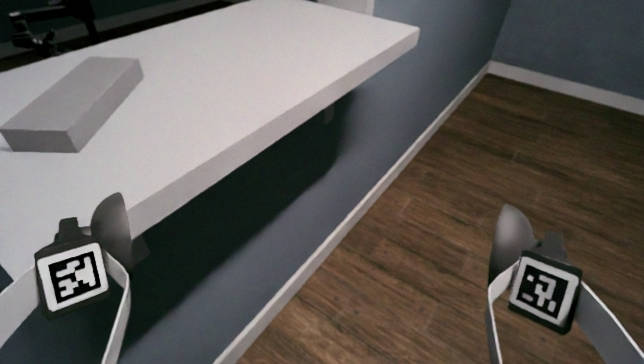

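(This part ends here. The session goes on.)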